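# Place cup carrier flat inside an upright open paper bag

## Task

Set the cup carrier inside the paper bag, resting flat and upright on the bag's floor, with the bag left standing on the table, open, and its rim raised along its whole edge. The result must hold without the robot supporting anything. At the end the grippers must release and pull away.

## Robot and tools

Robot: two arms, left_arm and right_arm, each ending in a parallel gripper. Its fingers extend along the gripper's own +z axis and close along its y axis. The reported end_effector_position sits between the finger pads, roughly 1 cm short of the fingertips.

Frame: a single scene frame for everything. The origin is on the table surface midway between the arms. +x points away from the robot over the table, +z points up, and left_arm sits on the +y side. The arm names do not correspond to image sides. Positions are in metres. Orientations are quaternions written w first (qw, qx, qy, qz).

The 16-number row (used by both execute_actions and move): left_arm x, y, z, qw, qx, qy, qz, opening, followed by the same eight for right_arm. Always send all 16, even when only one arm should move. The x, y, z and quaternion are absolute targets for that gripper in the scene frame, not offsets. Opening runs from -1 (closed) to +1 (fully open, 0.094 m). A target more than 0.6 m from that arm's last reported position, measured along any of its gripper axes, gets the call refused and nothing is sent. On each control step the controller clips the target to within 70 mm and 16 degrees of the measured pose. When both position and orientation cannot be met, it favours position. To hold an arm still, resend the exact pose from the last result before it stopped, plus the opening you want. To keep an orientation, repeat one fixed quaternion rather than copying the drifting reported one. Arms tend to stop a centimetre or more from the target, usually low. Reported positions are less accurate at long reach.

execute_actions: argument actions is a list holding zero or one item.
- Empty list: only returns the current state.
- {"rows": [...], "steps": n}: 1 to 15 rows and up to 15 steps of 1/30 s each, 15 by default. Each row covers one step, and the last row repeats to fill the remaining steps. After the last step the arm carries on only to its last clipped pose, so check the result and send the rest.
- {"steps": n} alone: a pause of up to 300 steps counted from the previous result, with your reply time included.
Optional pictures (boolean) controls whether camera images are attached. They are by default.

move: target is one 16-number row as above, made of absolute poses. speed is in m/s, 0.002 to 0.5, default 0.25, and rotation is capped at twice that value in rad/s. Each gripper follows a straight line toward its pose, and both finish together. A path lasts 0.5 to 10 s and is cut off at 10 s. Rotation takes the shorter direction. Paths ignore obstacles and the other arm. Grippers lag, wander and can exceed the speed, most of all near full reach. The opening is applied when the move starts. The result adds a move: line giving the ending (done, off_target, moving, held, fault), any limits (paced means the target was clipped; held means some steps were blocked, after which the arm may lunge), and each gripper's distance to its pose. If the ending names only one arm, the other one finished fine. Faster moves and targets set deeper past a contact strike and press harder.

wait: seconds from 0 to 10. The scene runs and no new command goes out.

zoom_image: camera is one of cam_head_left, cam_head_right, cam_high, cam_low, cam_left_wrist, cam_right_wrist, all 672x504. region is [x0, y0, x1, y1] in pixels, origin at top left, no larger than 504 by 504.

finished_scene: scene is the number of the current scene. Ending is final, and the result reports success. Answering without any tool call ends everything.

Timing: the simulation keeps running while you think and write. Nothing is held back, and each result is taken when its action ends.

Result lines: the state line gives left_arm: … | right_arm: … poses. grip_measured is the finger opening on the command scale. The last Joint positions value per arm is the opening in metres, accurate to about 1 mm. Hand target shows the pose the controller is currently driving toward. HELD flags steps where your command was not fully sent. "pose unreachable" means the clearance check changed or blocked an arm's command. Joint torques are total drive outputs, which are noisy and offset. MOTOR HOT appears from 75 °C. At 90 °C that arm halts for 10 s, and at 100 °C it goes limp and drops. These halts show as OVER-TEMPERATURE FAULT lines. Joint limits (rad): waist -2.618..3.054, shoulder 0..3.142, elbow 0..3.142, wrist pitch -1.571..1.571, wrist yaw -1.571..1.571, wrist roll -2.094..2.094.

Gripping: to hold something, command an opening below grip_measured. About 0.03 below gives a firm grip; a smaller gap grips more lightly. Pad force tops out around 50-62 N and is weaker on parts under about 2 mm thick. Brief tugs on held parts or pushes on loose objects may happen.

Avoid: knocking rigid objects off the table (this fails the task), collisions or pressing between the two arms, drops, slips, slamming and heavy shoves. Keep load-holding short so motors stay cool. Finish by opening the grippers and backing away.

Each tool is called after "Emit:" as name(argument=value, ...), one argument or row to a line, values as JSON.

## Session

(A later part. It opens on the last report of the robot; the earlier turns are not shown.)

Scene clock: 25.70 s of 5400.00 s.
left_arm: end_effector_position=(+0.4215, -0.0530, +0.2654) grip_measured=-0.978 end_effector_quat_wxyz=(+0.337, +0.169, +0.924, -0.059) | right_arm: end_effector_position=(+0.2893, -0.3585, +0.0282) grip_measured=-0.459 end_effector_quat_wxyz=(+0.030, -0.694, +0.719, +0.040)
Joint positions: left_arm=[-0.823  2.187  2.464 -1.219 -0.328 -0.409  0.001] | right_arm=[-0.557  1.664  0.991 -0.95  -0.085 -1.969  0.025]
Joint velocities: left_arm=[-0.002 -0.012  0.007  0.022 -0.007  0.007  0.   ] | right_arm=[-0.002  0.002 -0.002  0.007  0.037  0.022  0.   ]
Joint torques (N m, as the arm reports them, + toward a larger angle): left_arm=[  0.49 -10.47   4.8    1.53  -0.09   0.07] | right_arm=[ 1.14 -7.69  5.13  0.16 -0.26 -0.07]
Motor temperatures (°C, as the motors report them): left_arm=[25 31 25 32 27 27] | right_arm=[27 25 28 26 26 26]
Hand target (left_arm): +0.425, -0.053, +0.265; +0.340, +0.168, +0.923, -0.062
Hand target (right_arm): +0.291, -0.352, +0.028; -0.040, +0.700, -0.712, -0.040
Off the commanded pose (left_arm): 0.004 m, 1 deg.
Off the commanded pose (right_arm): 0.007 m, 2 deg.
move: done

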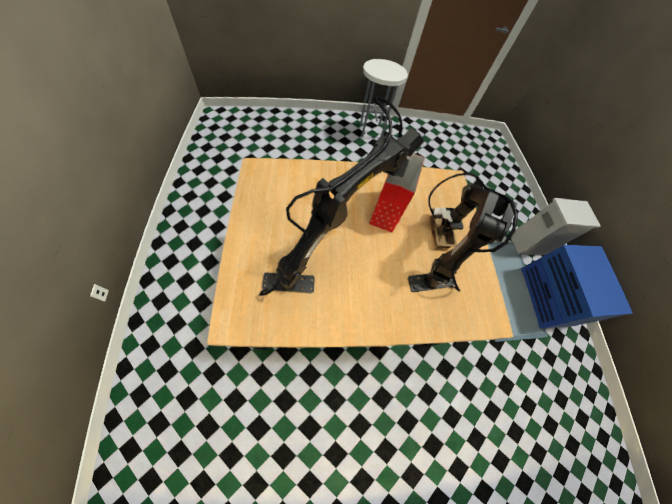

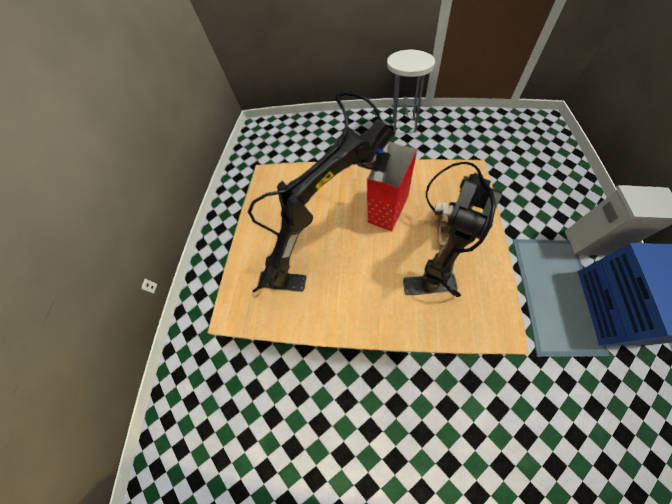

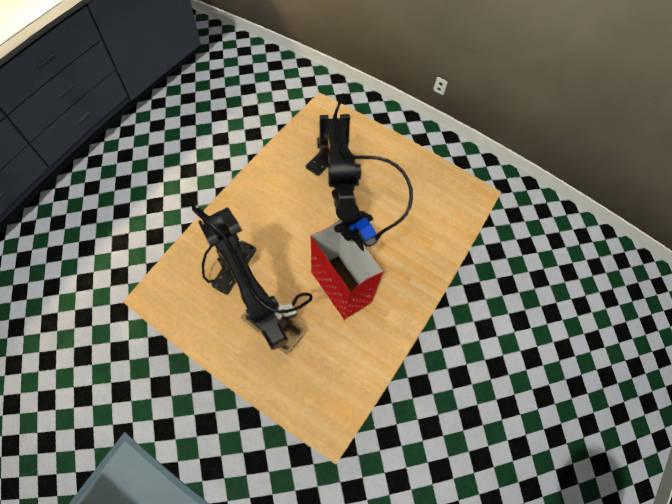

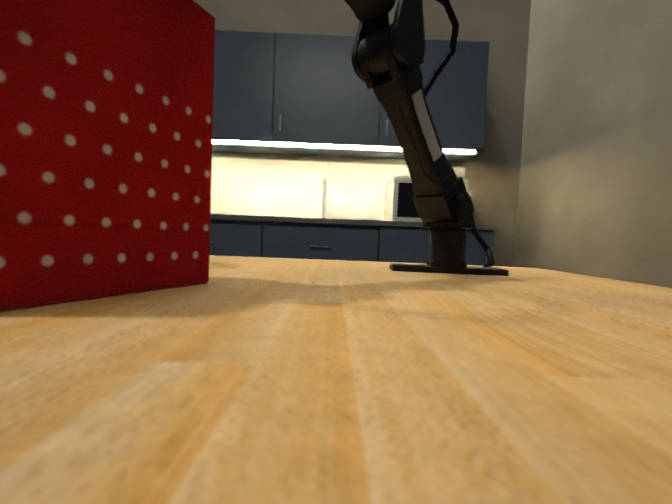

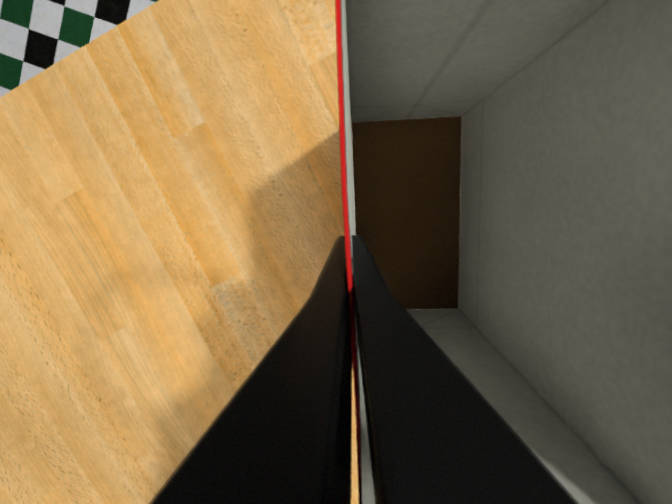

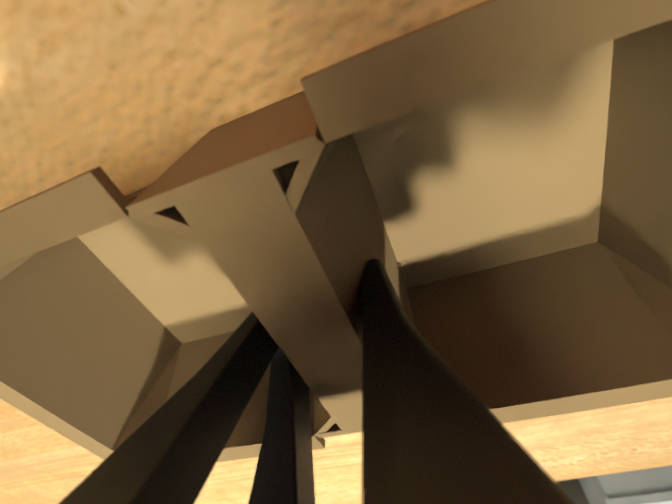

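Emit:
move(
  target=[0.42,-0.053,0.305,0.34,0.168,0.923,-0.062,-1,0.291,-0.352,0.028,0.04,-0.70,0.712,0.04,-0.51],
  speed=0.07,
)

Emit:
move(
  target=[0.285,-0.015,0.30,0.318,0.337,0.878,-0.122,-1,0.30,-0.40,0.15,0.05,-0.3,0.95,0.02,-0.51],
  speed=0.15,
)

Emit:
move(
  target=[0.31,0.012,0.265,0.318,0.337,0.878,-0.122,-1,0.31,-0.42,0.37,0.33,0.1,0.94,-0.035,-0.51],
  speed=0.2,
)

Scene clock: 32.53 s of 5400.00 s.
left_arm: end_effector_position=(+0.4211, -0.0525, +0.2944) grip_measured=-0.978 end_effector_quat_wxyz=(+0.349, +0.169, +0.919, -0.067) | right_arm: end_effector_position=(+0.2896, -0.3586, +0.0282) grip_measured=-0.484 end_effector_quat_wxyz=(+0.030, -0.694, +0.719, +0.039)
Joint positions: left_arm=[-0.823  2.327  2.84  -1.423 -0.328 -0.402  0.001] | right_arm=[-0.557  1.664  0.991 -0.949 -0.085 -1.969  0.024]
Joint velocities: left_arm=[-0.007  0.002  0.002 -0.051  0.022 -0.007 -0.001] | right_arm=[ 0.012  0.037 -0.002 -0.022  0.022 -0.022 -0.001]
Joint torques (N m, as the arm reports them, + toward a larger angle): left_arm=[ -0.21 -10.6    7.25   1.33  -0.13   0.06] | right_arm=[ 1.13 -7.68  5.15  0.16 -0.26 -0.07]
Motor temperatures (°C, as the motors report them): left_arm=[25 32 25 33 27 27] | right_arm=[27 26 28 26 26 26]
Hand target (left_arm): +0.419, -0.052, +0.304; +0.358, +0.169, +0.915, -0.074
Hand target (right_arm): +0.291, -0.352, +0.028; -0.040, +0.700, -0.712, -0.040
Off the commanded pose (left_arm): 0.011 m, 1 deg.
Off the commanded pose (right_arm): 0.007 m, 2 deg.
elbow stopped short (left arm): the move would have taken joint 3 (elbow) straighter than the controller allows; a more bent joint 3 avoids this.
After step 90, 2.67 s passed at rest.
move: off_target (left_arm)

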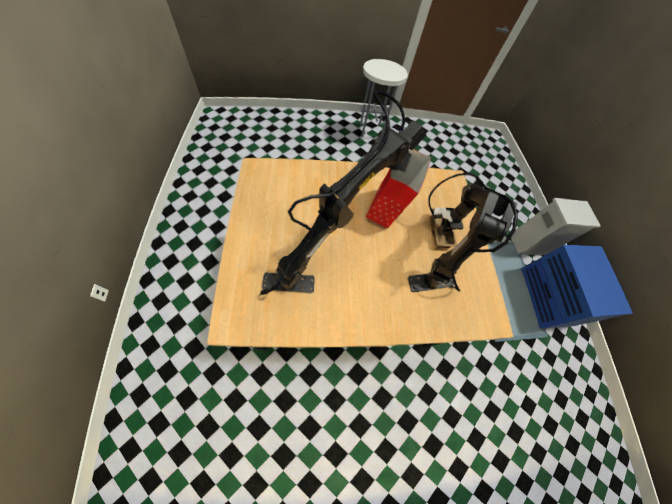

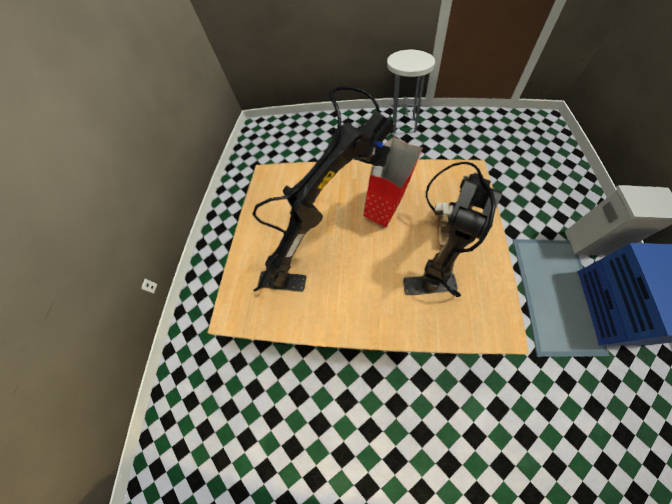

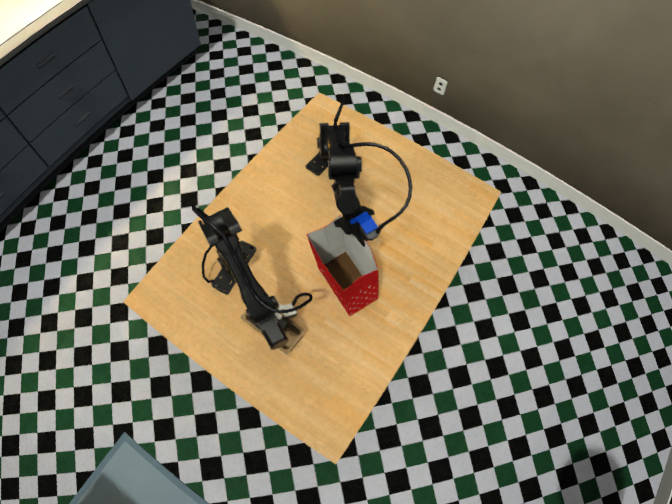

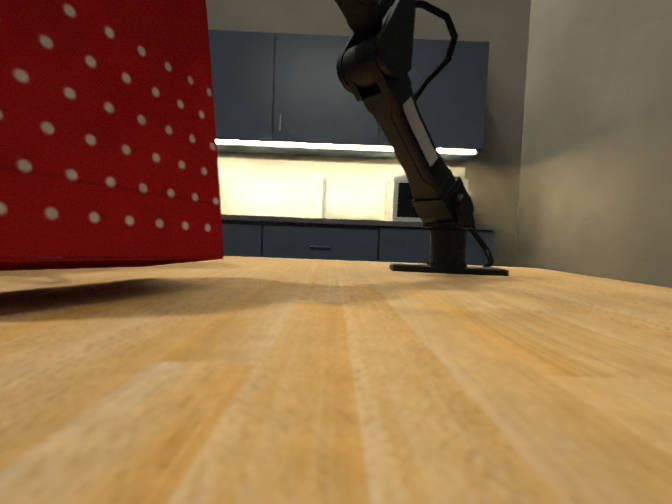

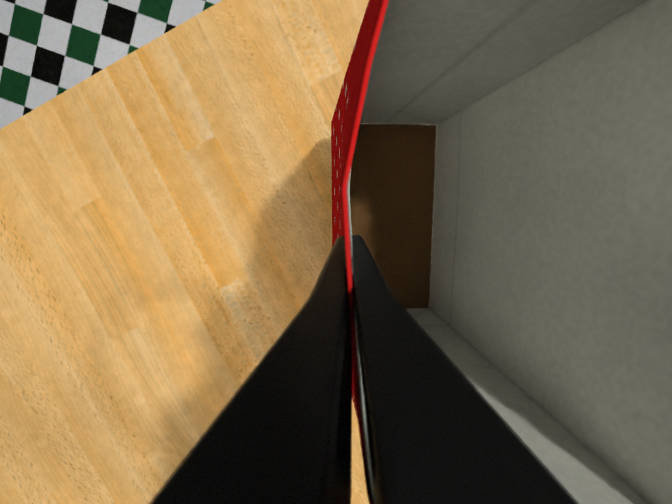

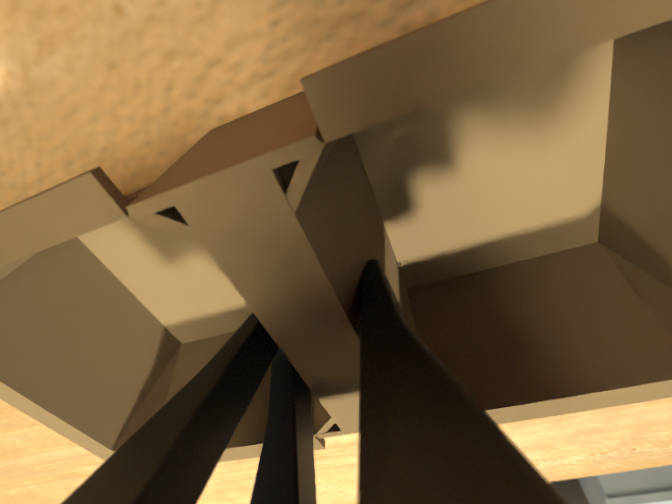

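Scene clock: 36.10 s of 5400.00 s.
left_arm: end_effector_position=(+0.2892, -0.0154, +0.2896) grip_measured=-0.978 end_effector_quat_wxyz=(+0.307, +0.333, +0.885, -0.109) | right_arm: end_effector_position=(+0.3009, -0.3991, +0.1362) grip_measured=-0.484 end_effector_quat_wxyz=(+0.035, -0.310, +0.950, +0.028)
Joint positions: left_arm=[-0.95   1.652  1.839 -1.116 -0.185 -0.223  0.001] | right_arm=[-0.671  1.627  1.393 -1.333 -0.09  -1.176  0.024]
Joint velocities: left_arm=[-0.017  0.012 -0.032 -0.022 -0.037 -0.007  0.   ] | right_arm=[-0.012 -0.022 -0.007  0.037  0.051 -0.022 -0.   ]
Joint torques (N m, as the arm reports them, + toward a larger angle): left_arm=[-0.56 -8.14  5.18  1.58  0.04  0.08] | right_arm=[-1.01 -8.98  9.71  0.02 -0.23  0.06]
Motor temperatures (°C, as the motors report them): left_arm=[25 32 25 33 27 27] | right_arm=[27 26 28 26 26 26]
Hand target (left_arm): +0.285, -0.017, +0.299; +0.319, +0.337, +0.877, -0.123
Hand target (right_arm): +0.303, -0.401, +0.149; +0.052, -0.301, +0.952, +0.020
Off the commanded pose (left_arm): 0.011 m, 2 deg.
Off the commanded pose (right_arm): 0.014 m, 2 deg.
move: off_target (left_arm, right_arm)

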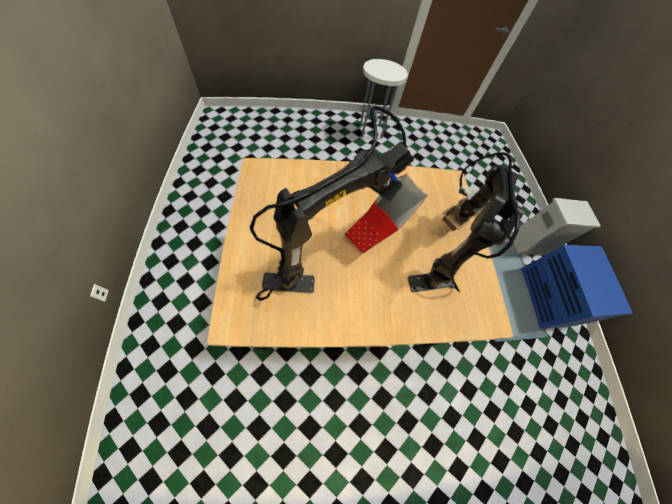

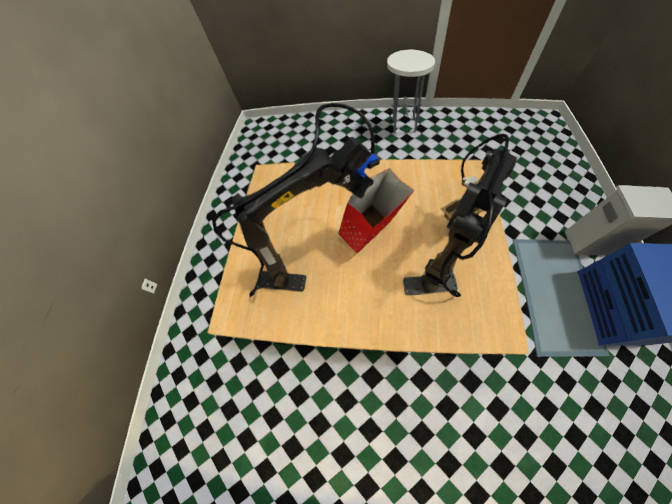

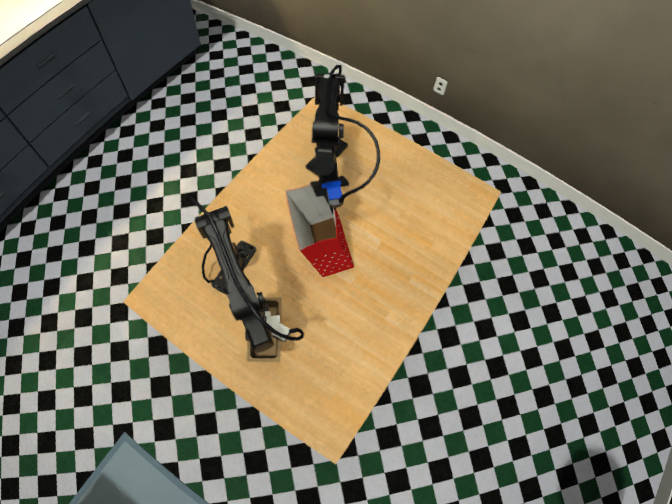

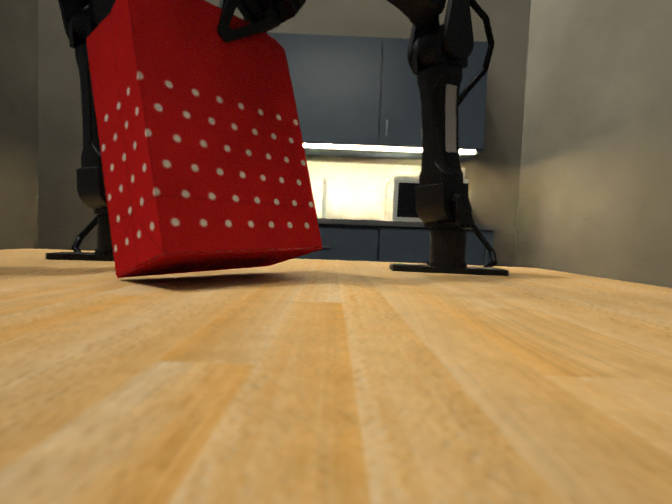

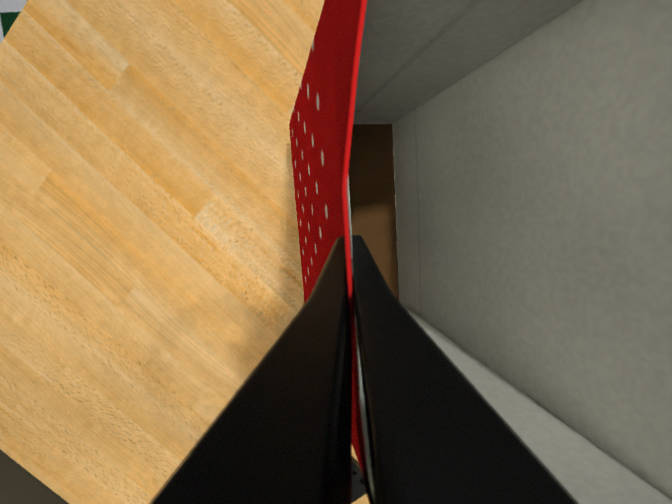

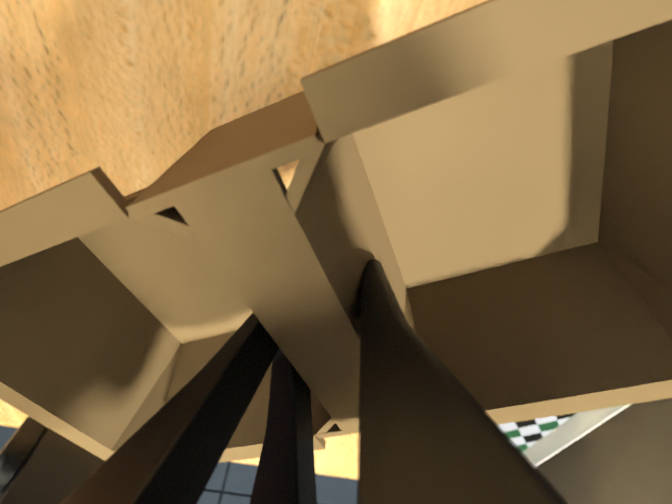

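Scene clock: 39.23 s of 5400.00 s.
left_arm: end_effector_position=(+0.3083, +0.0103, +0.2579) grip_measured=-0.978 end_effector_quat_wxyz=(+0.306, +0.340, +0.882, -0.112) | right_arm: end_effector_position=(+0.3170, -0.4239, +0.3581) grip_measured=-0.484 end_effector_quat_wxyz=(+0.316, +0.092, +0.944, -0.026)
Joint positions: left_arm=[-0.845  1.563  1.61  -0.96  -0.111 -0.126  0.001] | right_arm=[-0.834  1.494  2.035 -1.536 -0.308 -0.422  0.024]
Joint velocities: left_arm=[ 0.007  0.007 -0.007  0.007 -0.051  0.007  0.   ] | right_arm=[-0.012 -0.007 -0.007  0.022 -0.022 -0.095 -0.001]
Joint torques (N m, as the arm reports them, + toward a larger angle): left_arm=[ 0.63 -7.37  5.27  1.62  0.06  0.07] | right_arm=[-0.86 -5.69  8.51  1.19 -0.27  0.06]
Motor temperatures (°C, as the motors report them): left_arm=[25 32 25 33 27 27] | right_arm=[27 26 28 26 26 26]
Hand target (left_arm): +0.310, +0.012, +0.265; +0.318, +0.337, +0.878, -0.121
Hand target (right_arm): +0.314, -0.422, +0.370; +0.331, +0.095, +0.938, -0.031
Off the commanded pose (left_arm): 0.007 m, 2 deg.
Off the commanded pose (right_arm): 0.014 m, 2 deg.
move: off_target (right_arm)

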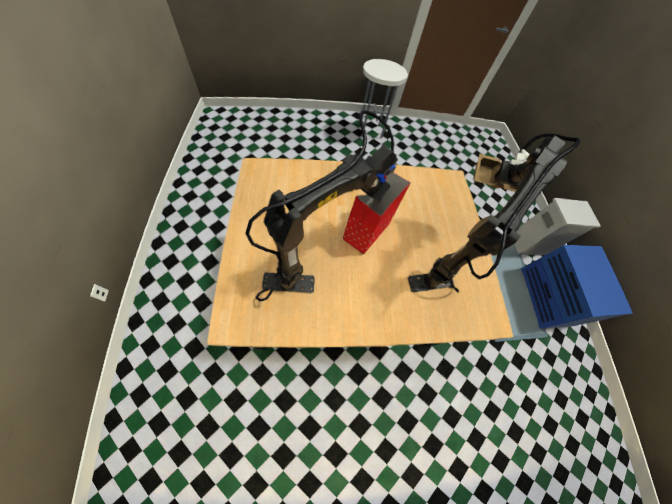

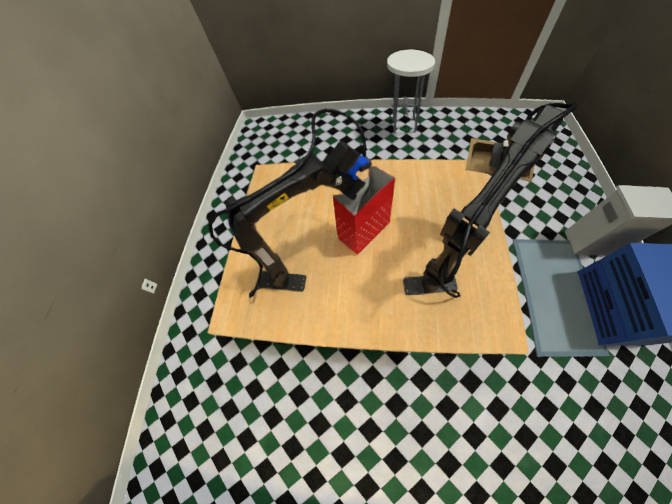

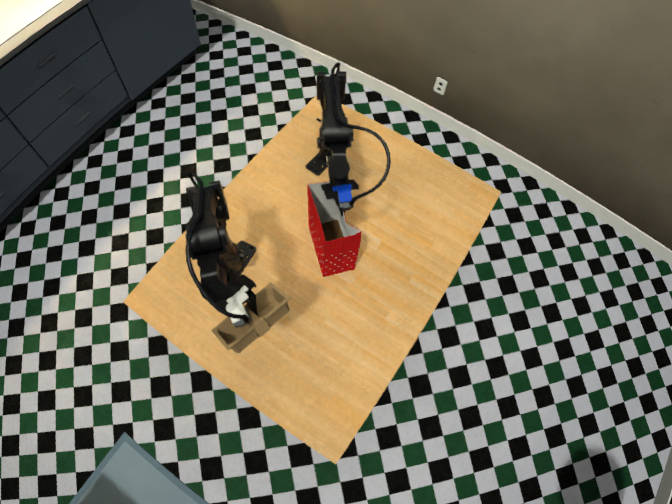

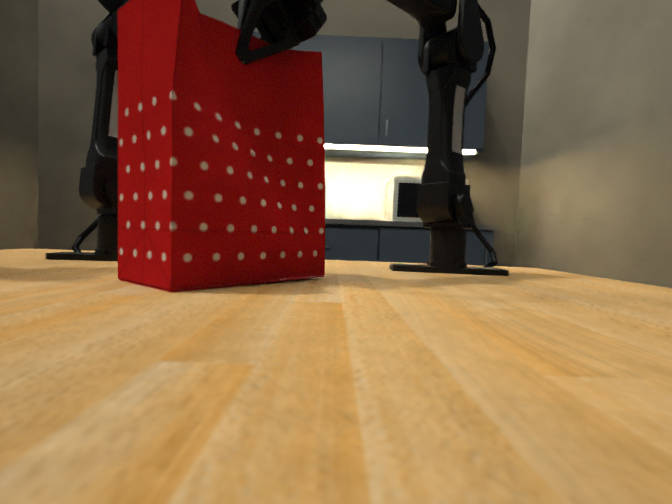

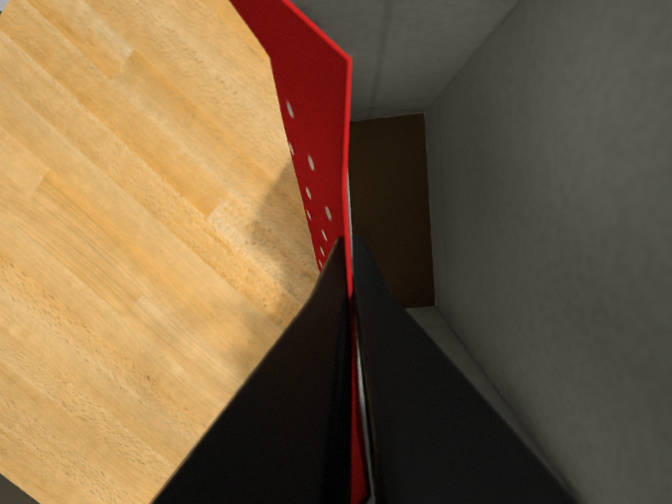

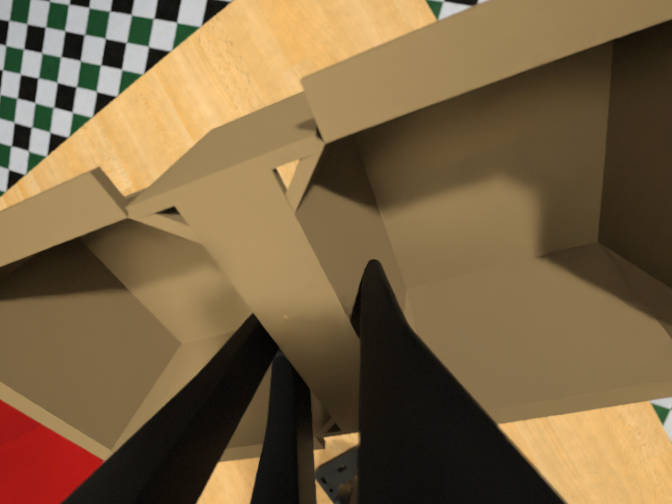

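The wall is dented inward, so I'll pull it out and up before releasing.

Emit:
move(
  target=[0.329,0.033,0.276,0.322,0.31,0.888,-0.112,-1,0.31,-0.42,0.385,0.34,0.12,0.93,-0.045,-0.51],
  speed=0.06,
)

Emit:
execute_actions(
  actions=[
    {"rows":[[0.329,0.033,0.276,0.322,0.31,0.888,-0.112,0.2,0.31,-0.42,0.385,0.34,0.12,0.93,-0.045,-0.51]],"steps":10},
  ],
  pictures=false,
)

Emit:
move(
  target=[0.32,0.04,0.37,0.36,0.30,0.875,-0.125,0.2,0.31,-0.42,0.385,0.34,0.12,0.93,-0.045,-0.51],
  speed=0.15,
)

Scene clock: 45.23 s of 5400.00 s.
left_arm: end_effector_position=(+0.3282, +0.0312, +0.2566) grip_measured=-0.978 end_effector_quat_wxyz=(+0.306, +0.313, +0.893, -0.101) | right_arm: end_effector_position=(+0.3125, -0.4257, +0.3735) grip_measured=-0.484 end_effector_quat_wxyz=(+0.328, +0.124, +0.936, -0.037)
Joint positions: left_arm=[-0.773  1.563  1.61  -0.968 -0.105 -0.119  0.001] | right_arm=[-0.834  1.494  2.098 -1.556 -0.282 -0.354  0.024]
Joint velocities: left_arm=[ 0.002 -0.007 -0.017  0.007 -0.022 -0.007 -0.   ] | right_arm=[-0.007  0.007 -0.007  0.022 -0.037  0.051 -0.001]
Joint torques (N m, as the arm reports them, + toward a larger angle): left_arm=[ 0.52 -7.27  8.89  1.21  0.07  0.04] | right_arm=[ 1.07 -5.59  8.24  1.28 -0.05  0.03]
Motor temperatures (°C, as the motors report them): left_arm=[25 32 25 33 27 27] | right_arm=[27 26 28 27 26 26]
Hand target (left_arm): +0.328, +0.034, +0.276; +0.322, +0.310, +0.888, -0.111
Hand target (right_arm): +0.310, -0.420, +0.385; +0.341, +0.119, +0.932, -0.045
Off the commanded pose (left_arm): 0.020 m, 2 deg.
Off the commanded pose (right_arm): 0.013 m, 2 deg.
After step 90, 2.00 s passed at rest.
move: off_target (left_arm, right_arm)

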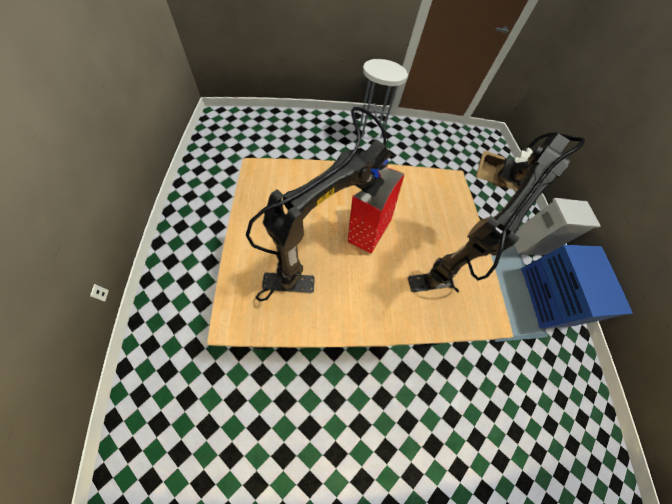

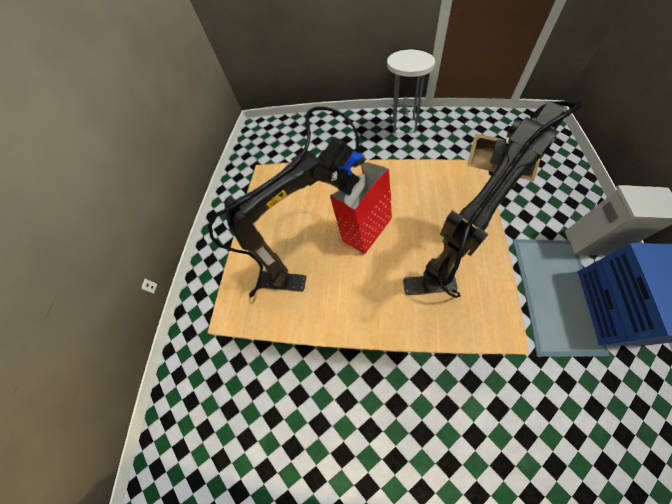

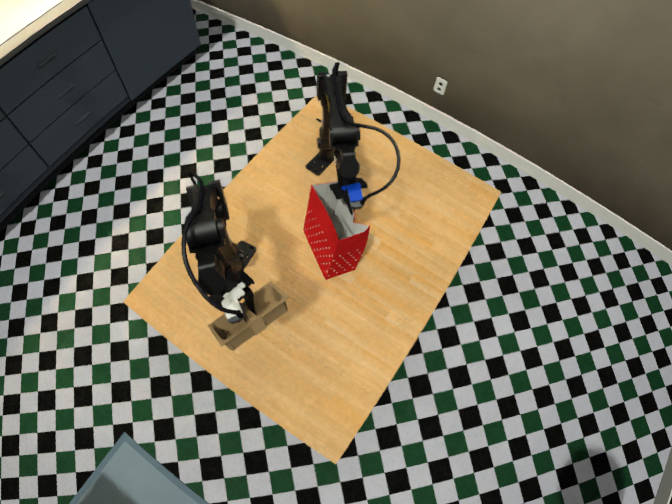

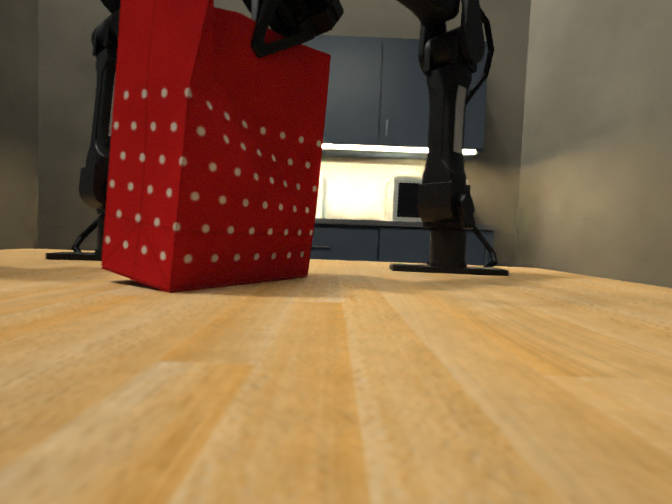

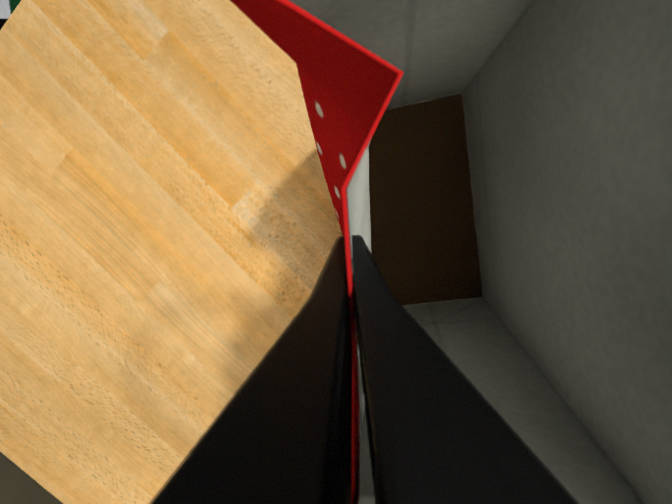

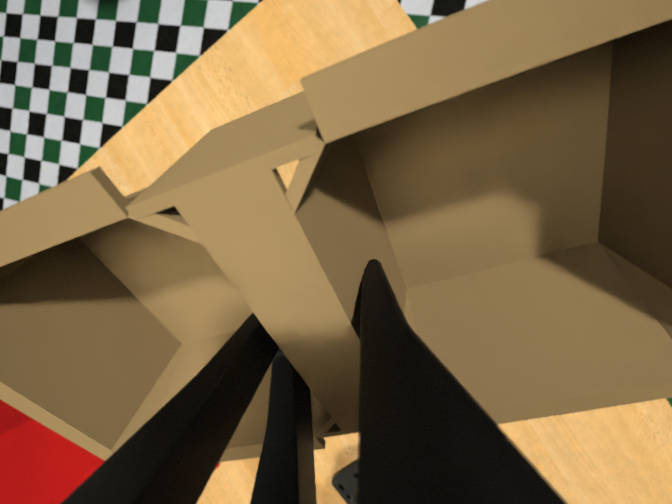

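Scene clock: 45.57 s of 5400.00 s.
left_arm: end_effector_position=(+0.3277, +0.0317, +0.2560) grip_measured=+0.199 end_effector_quat_wxyz=(+0.304, +0.313, +0.894, -0.100) | right_arm: end_effector_position=(+0.3120, -0.4257, +0.3731) grip_measured=-0.484 end_effector_quat_wxyz=(+0.326, +0.126, +0.936, -0.037)
Joint positions: left_arm=[-0.773  1.563  1.61  -0.972 -0.105 -0.119  0.056] | right_arm=[-0.834  1.494  2.098 -1.558 -0.28  -0.351  0.024]
Joint velocities: left_arm=[ 0.007 -0.007  0.002 -0.095 -0.007 -0.095  0.   ] | right_arm=[ 0.002 -0.012  0.007  0.081 -0.007  0.051 -0.001]
Joint torques (N m, as the arm reports them, + toward a larger angle): left_arm=[ 0.61 -7.17  9.01  1.29  0.07  0.05] | right_arm=[ 1.1  -5.72  8.19  1.29 -0.09  0.06]
Motor temperatures (°C, as the motors report them): left_arm=[25 32 26 33 27 27] | right_arm=[27 26 28 27 26 26]
Hand target (left_arm): +0.329, +0.033, +0.276; +0.322, +0.310, +0.888, -0.112
Hand target (right_arm): +0.310, -0.420, +0.385; +0.341, +0.120, +0.931, -0.045
Off the commanded pose (left_arm): 0.020 m, 3 deg.
Off the commanded pose (right_arm): 0.013 m, 2 deg.
Steps of this call (steps 1 to 10: all 10 steps of this action). Readings (end_effector_position):
1: left_arm (+0.3281, +0.0312, +0.2565) | right_arm (+0.3124, -0.4257, +0.3734)
2: left_arm (+0.3280, +0.0313, +0.2564) | right_arm (+0.3123, -0.4258, +0.3734)
4: left_arm (+0.3278, +0.0316, +0.2562) | right_arm (+0.3121, -0.4257, +0.3733)
8: left_arm (+0.3277, +0.0317, +0.2560) | right_arm (+0.3120, -0.4257, +0.3731)
10: the state above

Scene clock: 47.23 s of 5400.00 s.
left_arm: end_effector_position=(+0.3203, +0.0405, +0.3613) grip_measured=+0.199 end_effector_quat_wxyz=(+0.351, +0.302, +0.878, -0.124) | right_arm: end_effector_position=(+0.3119, -0.4257, +0.3731) grip_measured=-0.484 end_effector_quat_wxyz=(+0.326, +0.126, +0.936, -0.037)
Joint positions: left_arm=[-0.773  1.615  2.057 -1.256 -0.108 -0.122  0.056] | right_arm=[-0.834  1.494  2.098 -1.558 -0.28  -0.35   0.024]
Joint velocities: left_arm=[ 0.007 -0.007 -0.007  0.007  0.051 -0.007  0.   ] | right_arm=[-0.002 -0.002  0.007  0.007 -0.007  0.007 -0.001]
Joint torques (N m, as the arm reports them, + toward a larger angle): left_arm=[-0.58 -5.47  7.58  1.42 -0.14 -0.04] | right_arm=[ 1.11 -5.67  8.18  1.27 -0.09  0.04]
Motor temperatures (°C, as the motors report them): left_arm=[25 32 26 33 27 27] | right_arm=[27 26 28 27 26 26]
Hand target (left_arm): +0.319, +0.041, +0.370; +0.360, +0.299, +0.875, -0.125
Hand target (right_arm): +0.310, -0.420, +0.385; +0.341, +0.120, +0.931, -0.045
Off the commanded pose (left_arm): 0.009 m, 1 deg.
Off the commanded pose (right_arm): 0.013 m, 2 deg.
move: off_target (right_arm)

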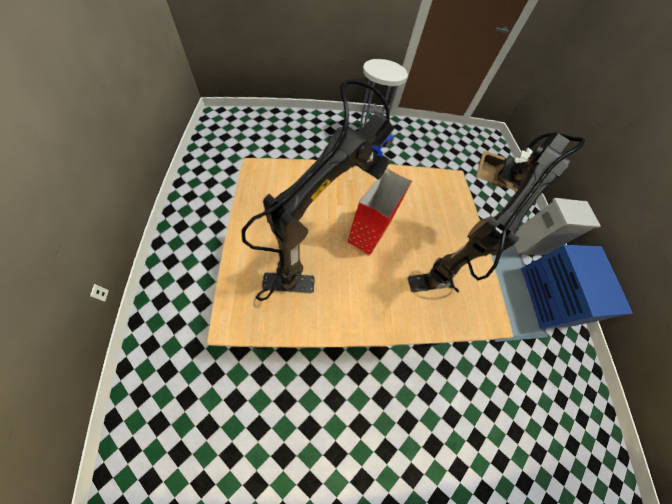

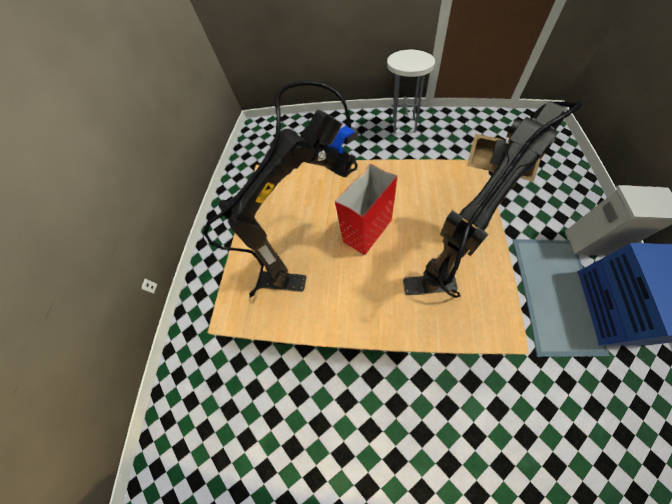

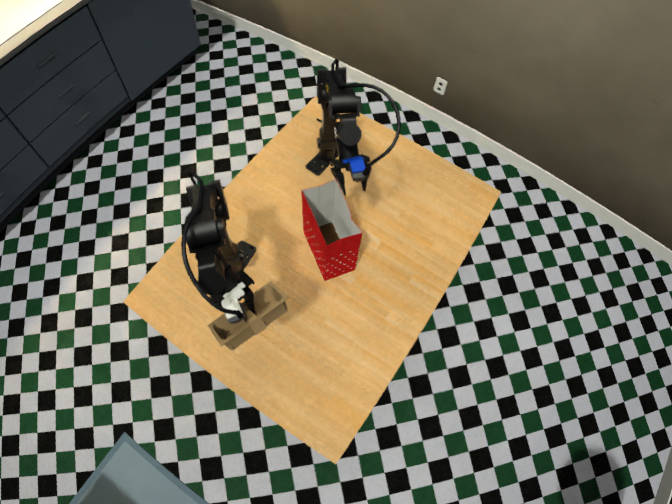

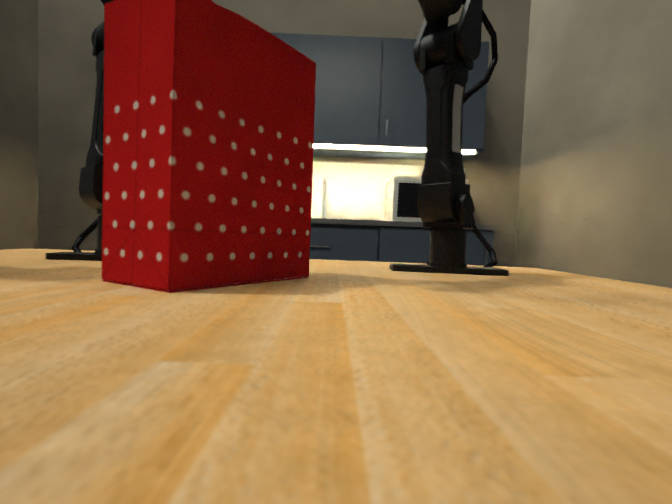

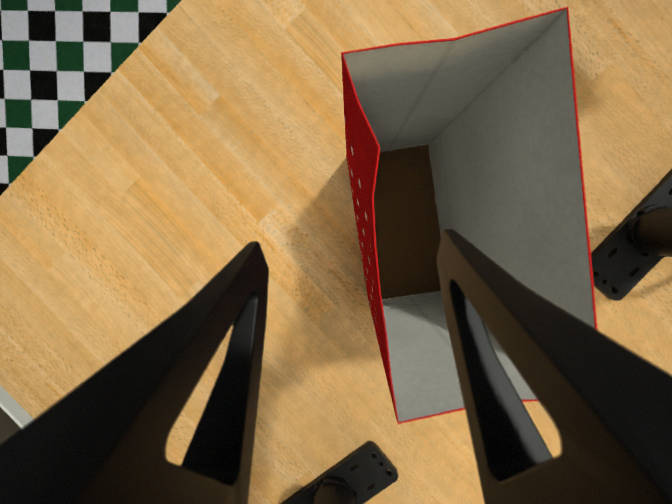

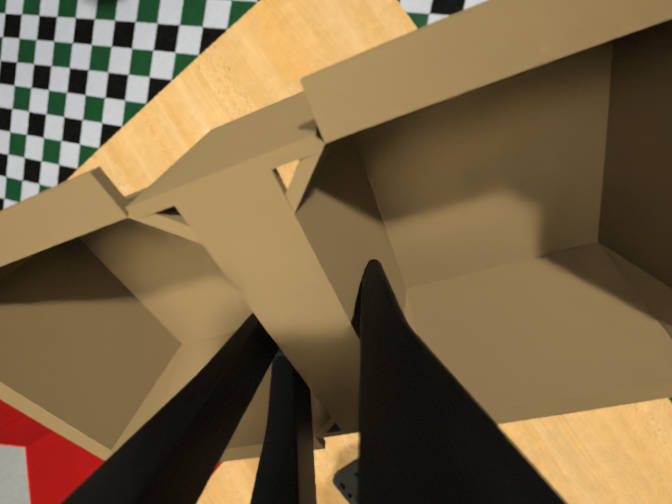

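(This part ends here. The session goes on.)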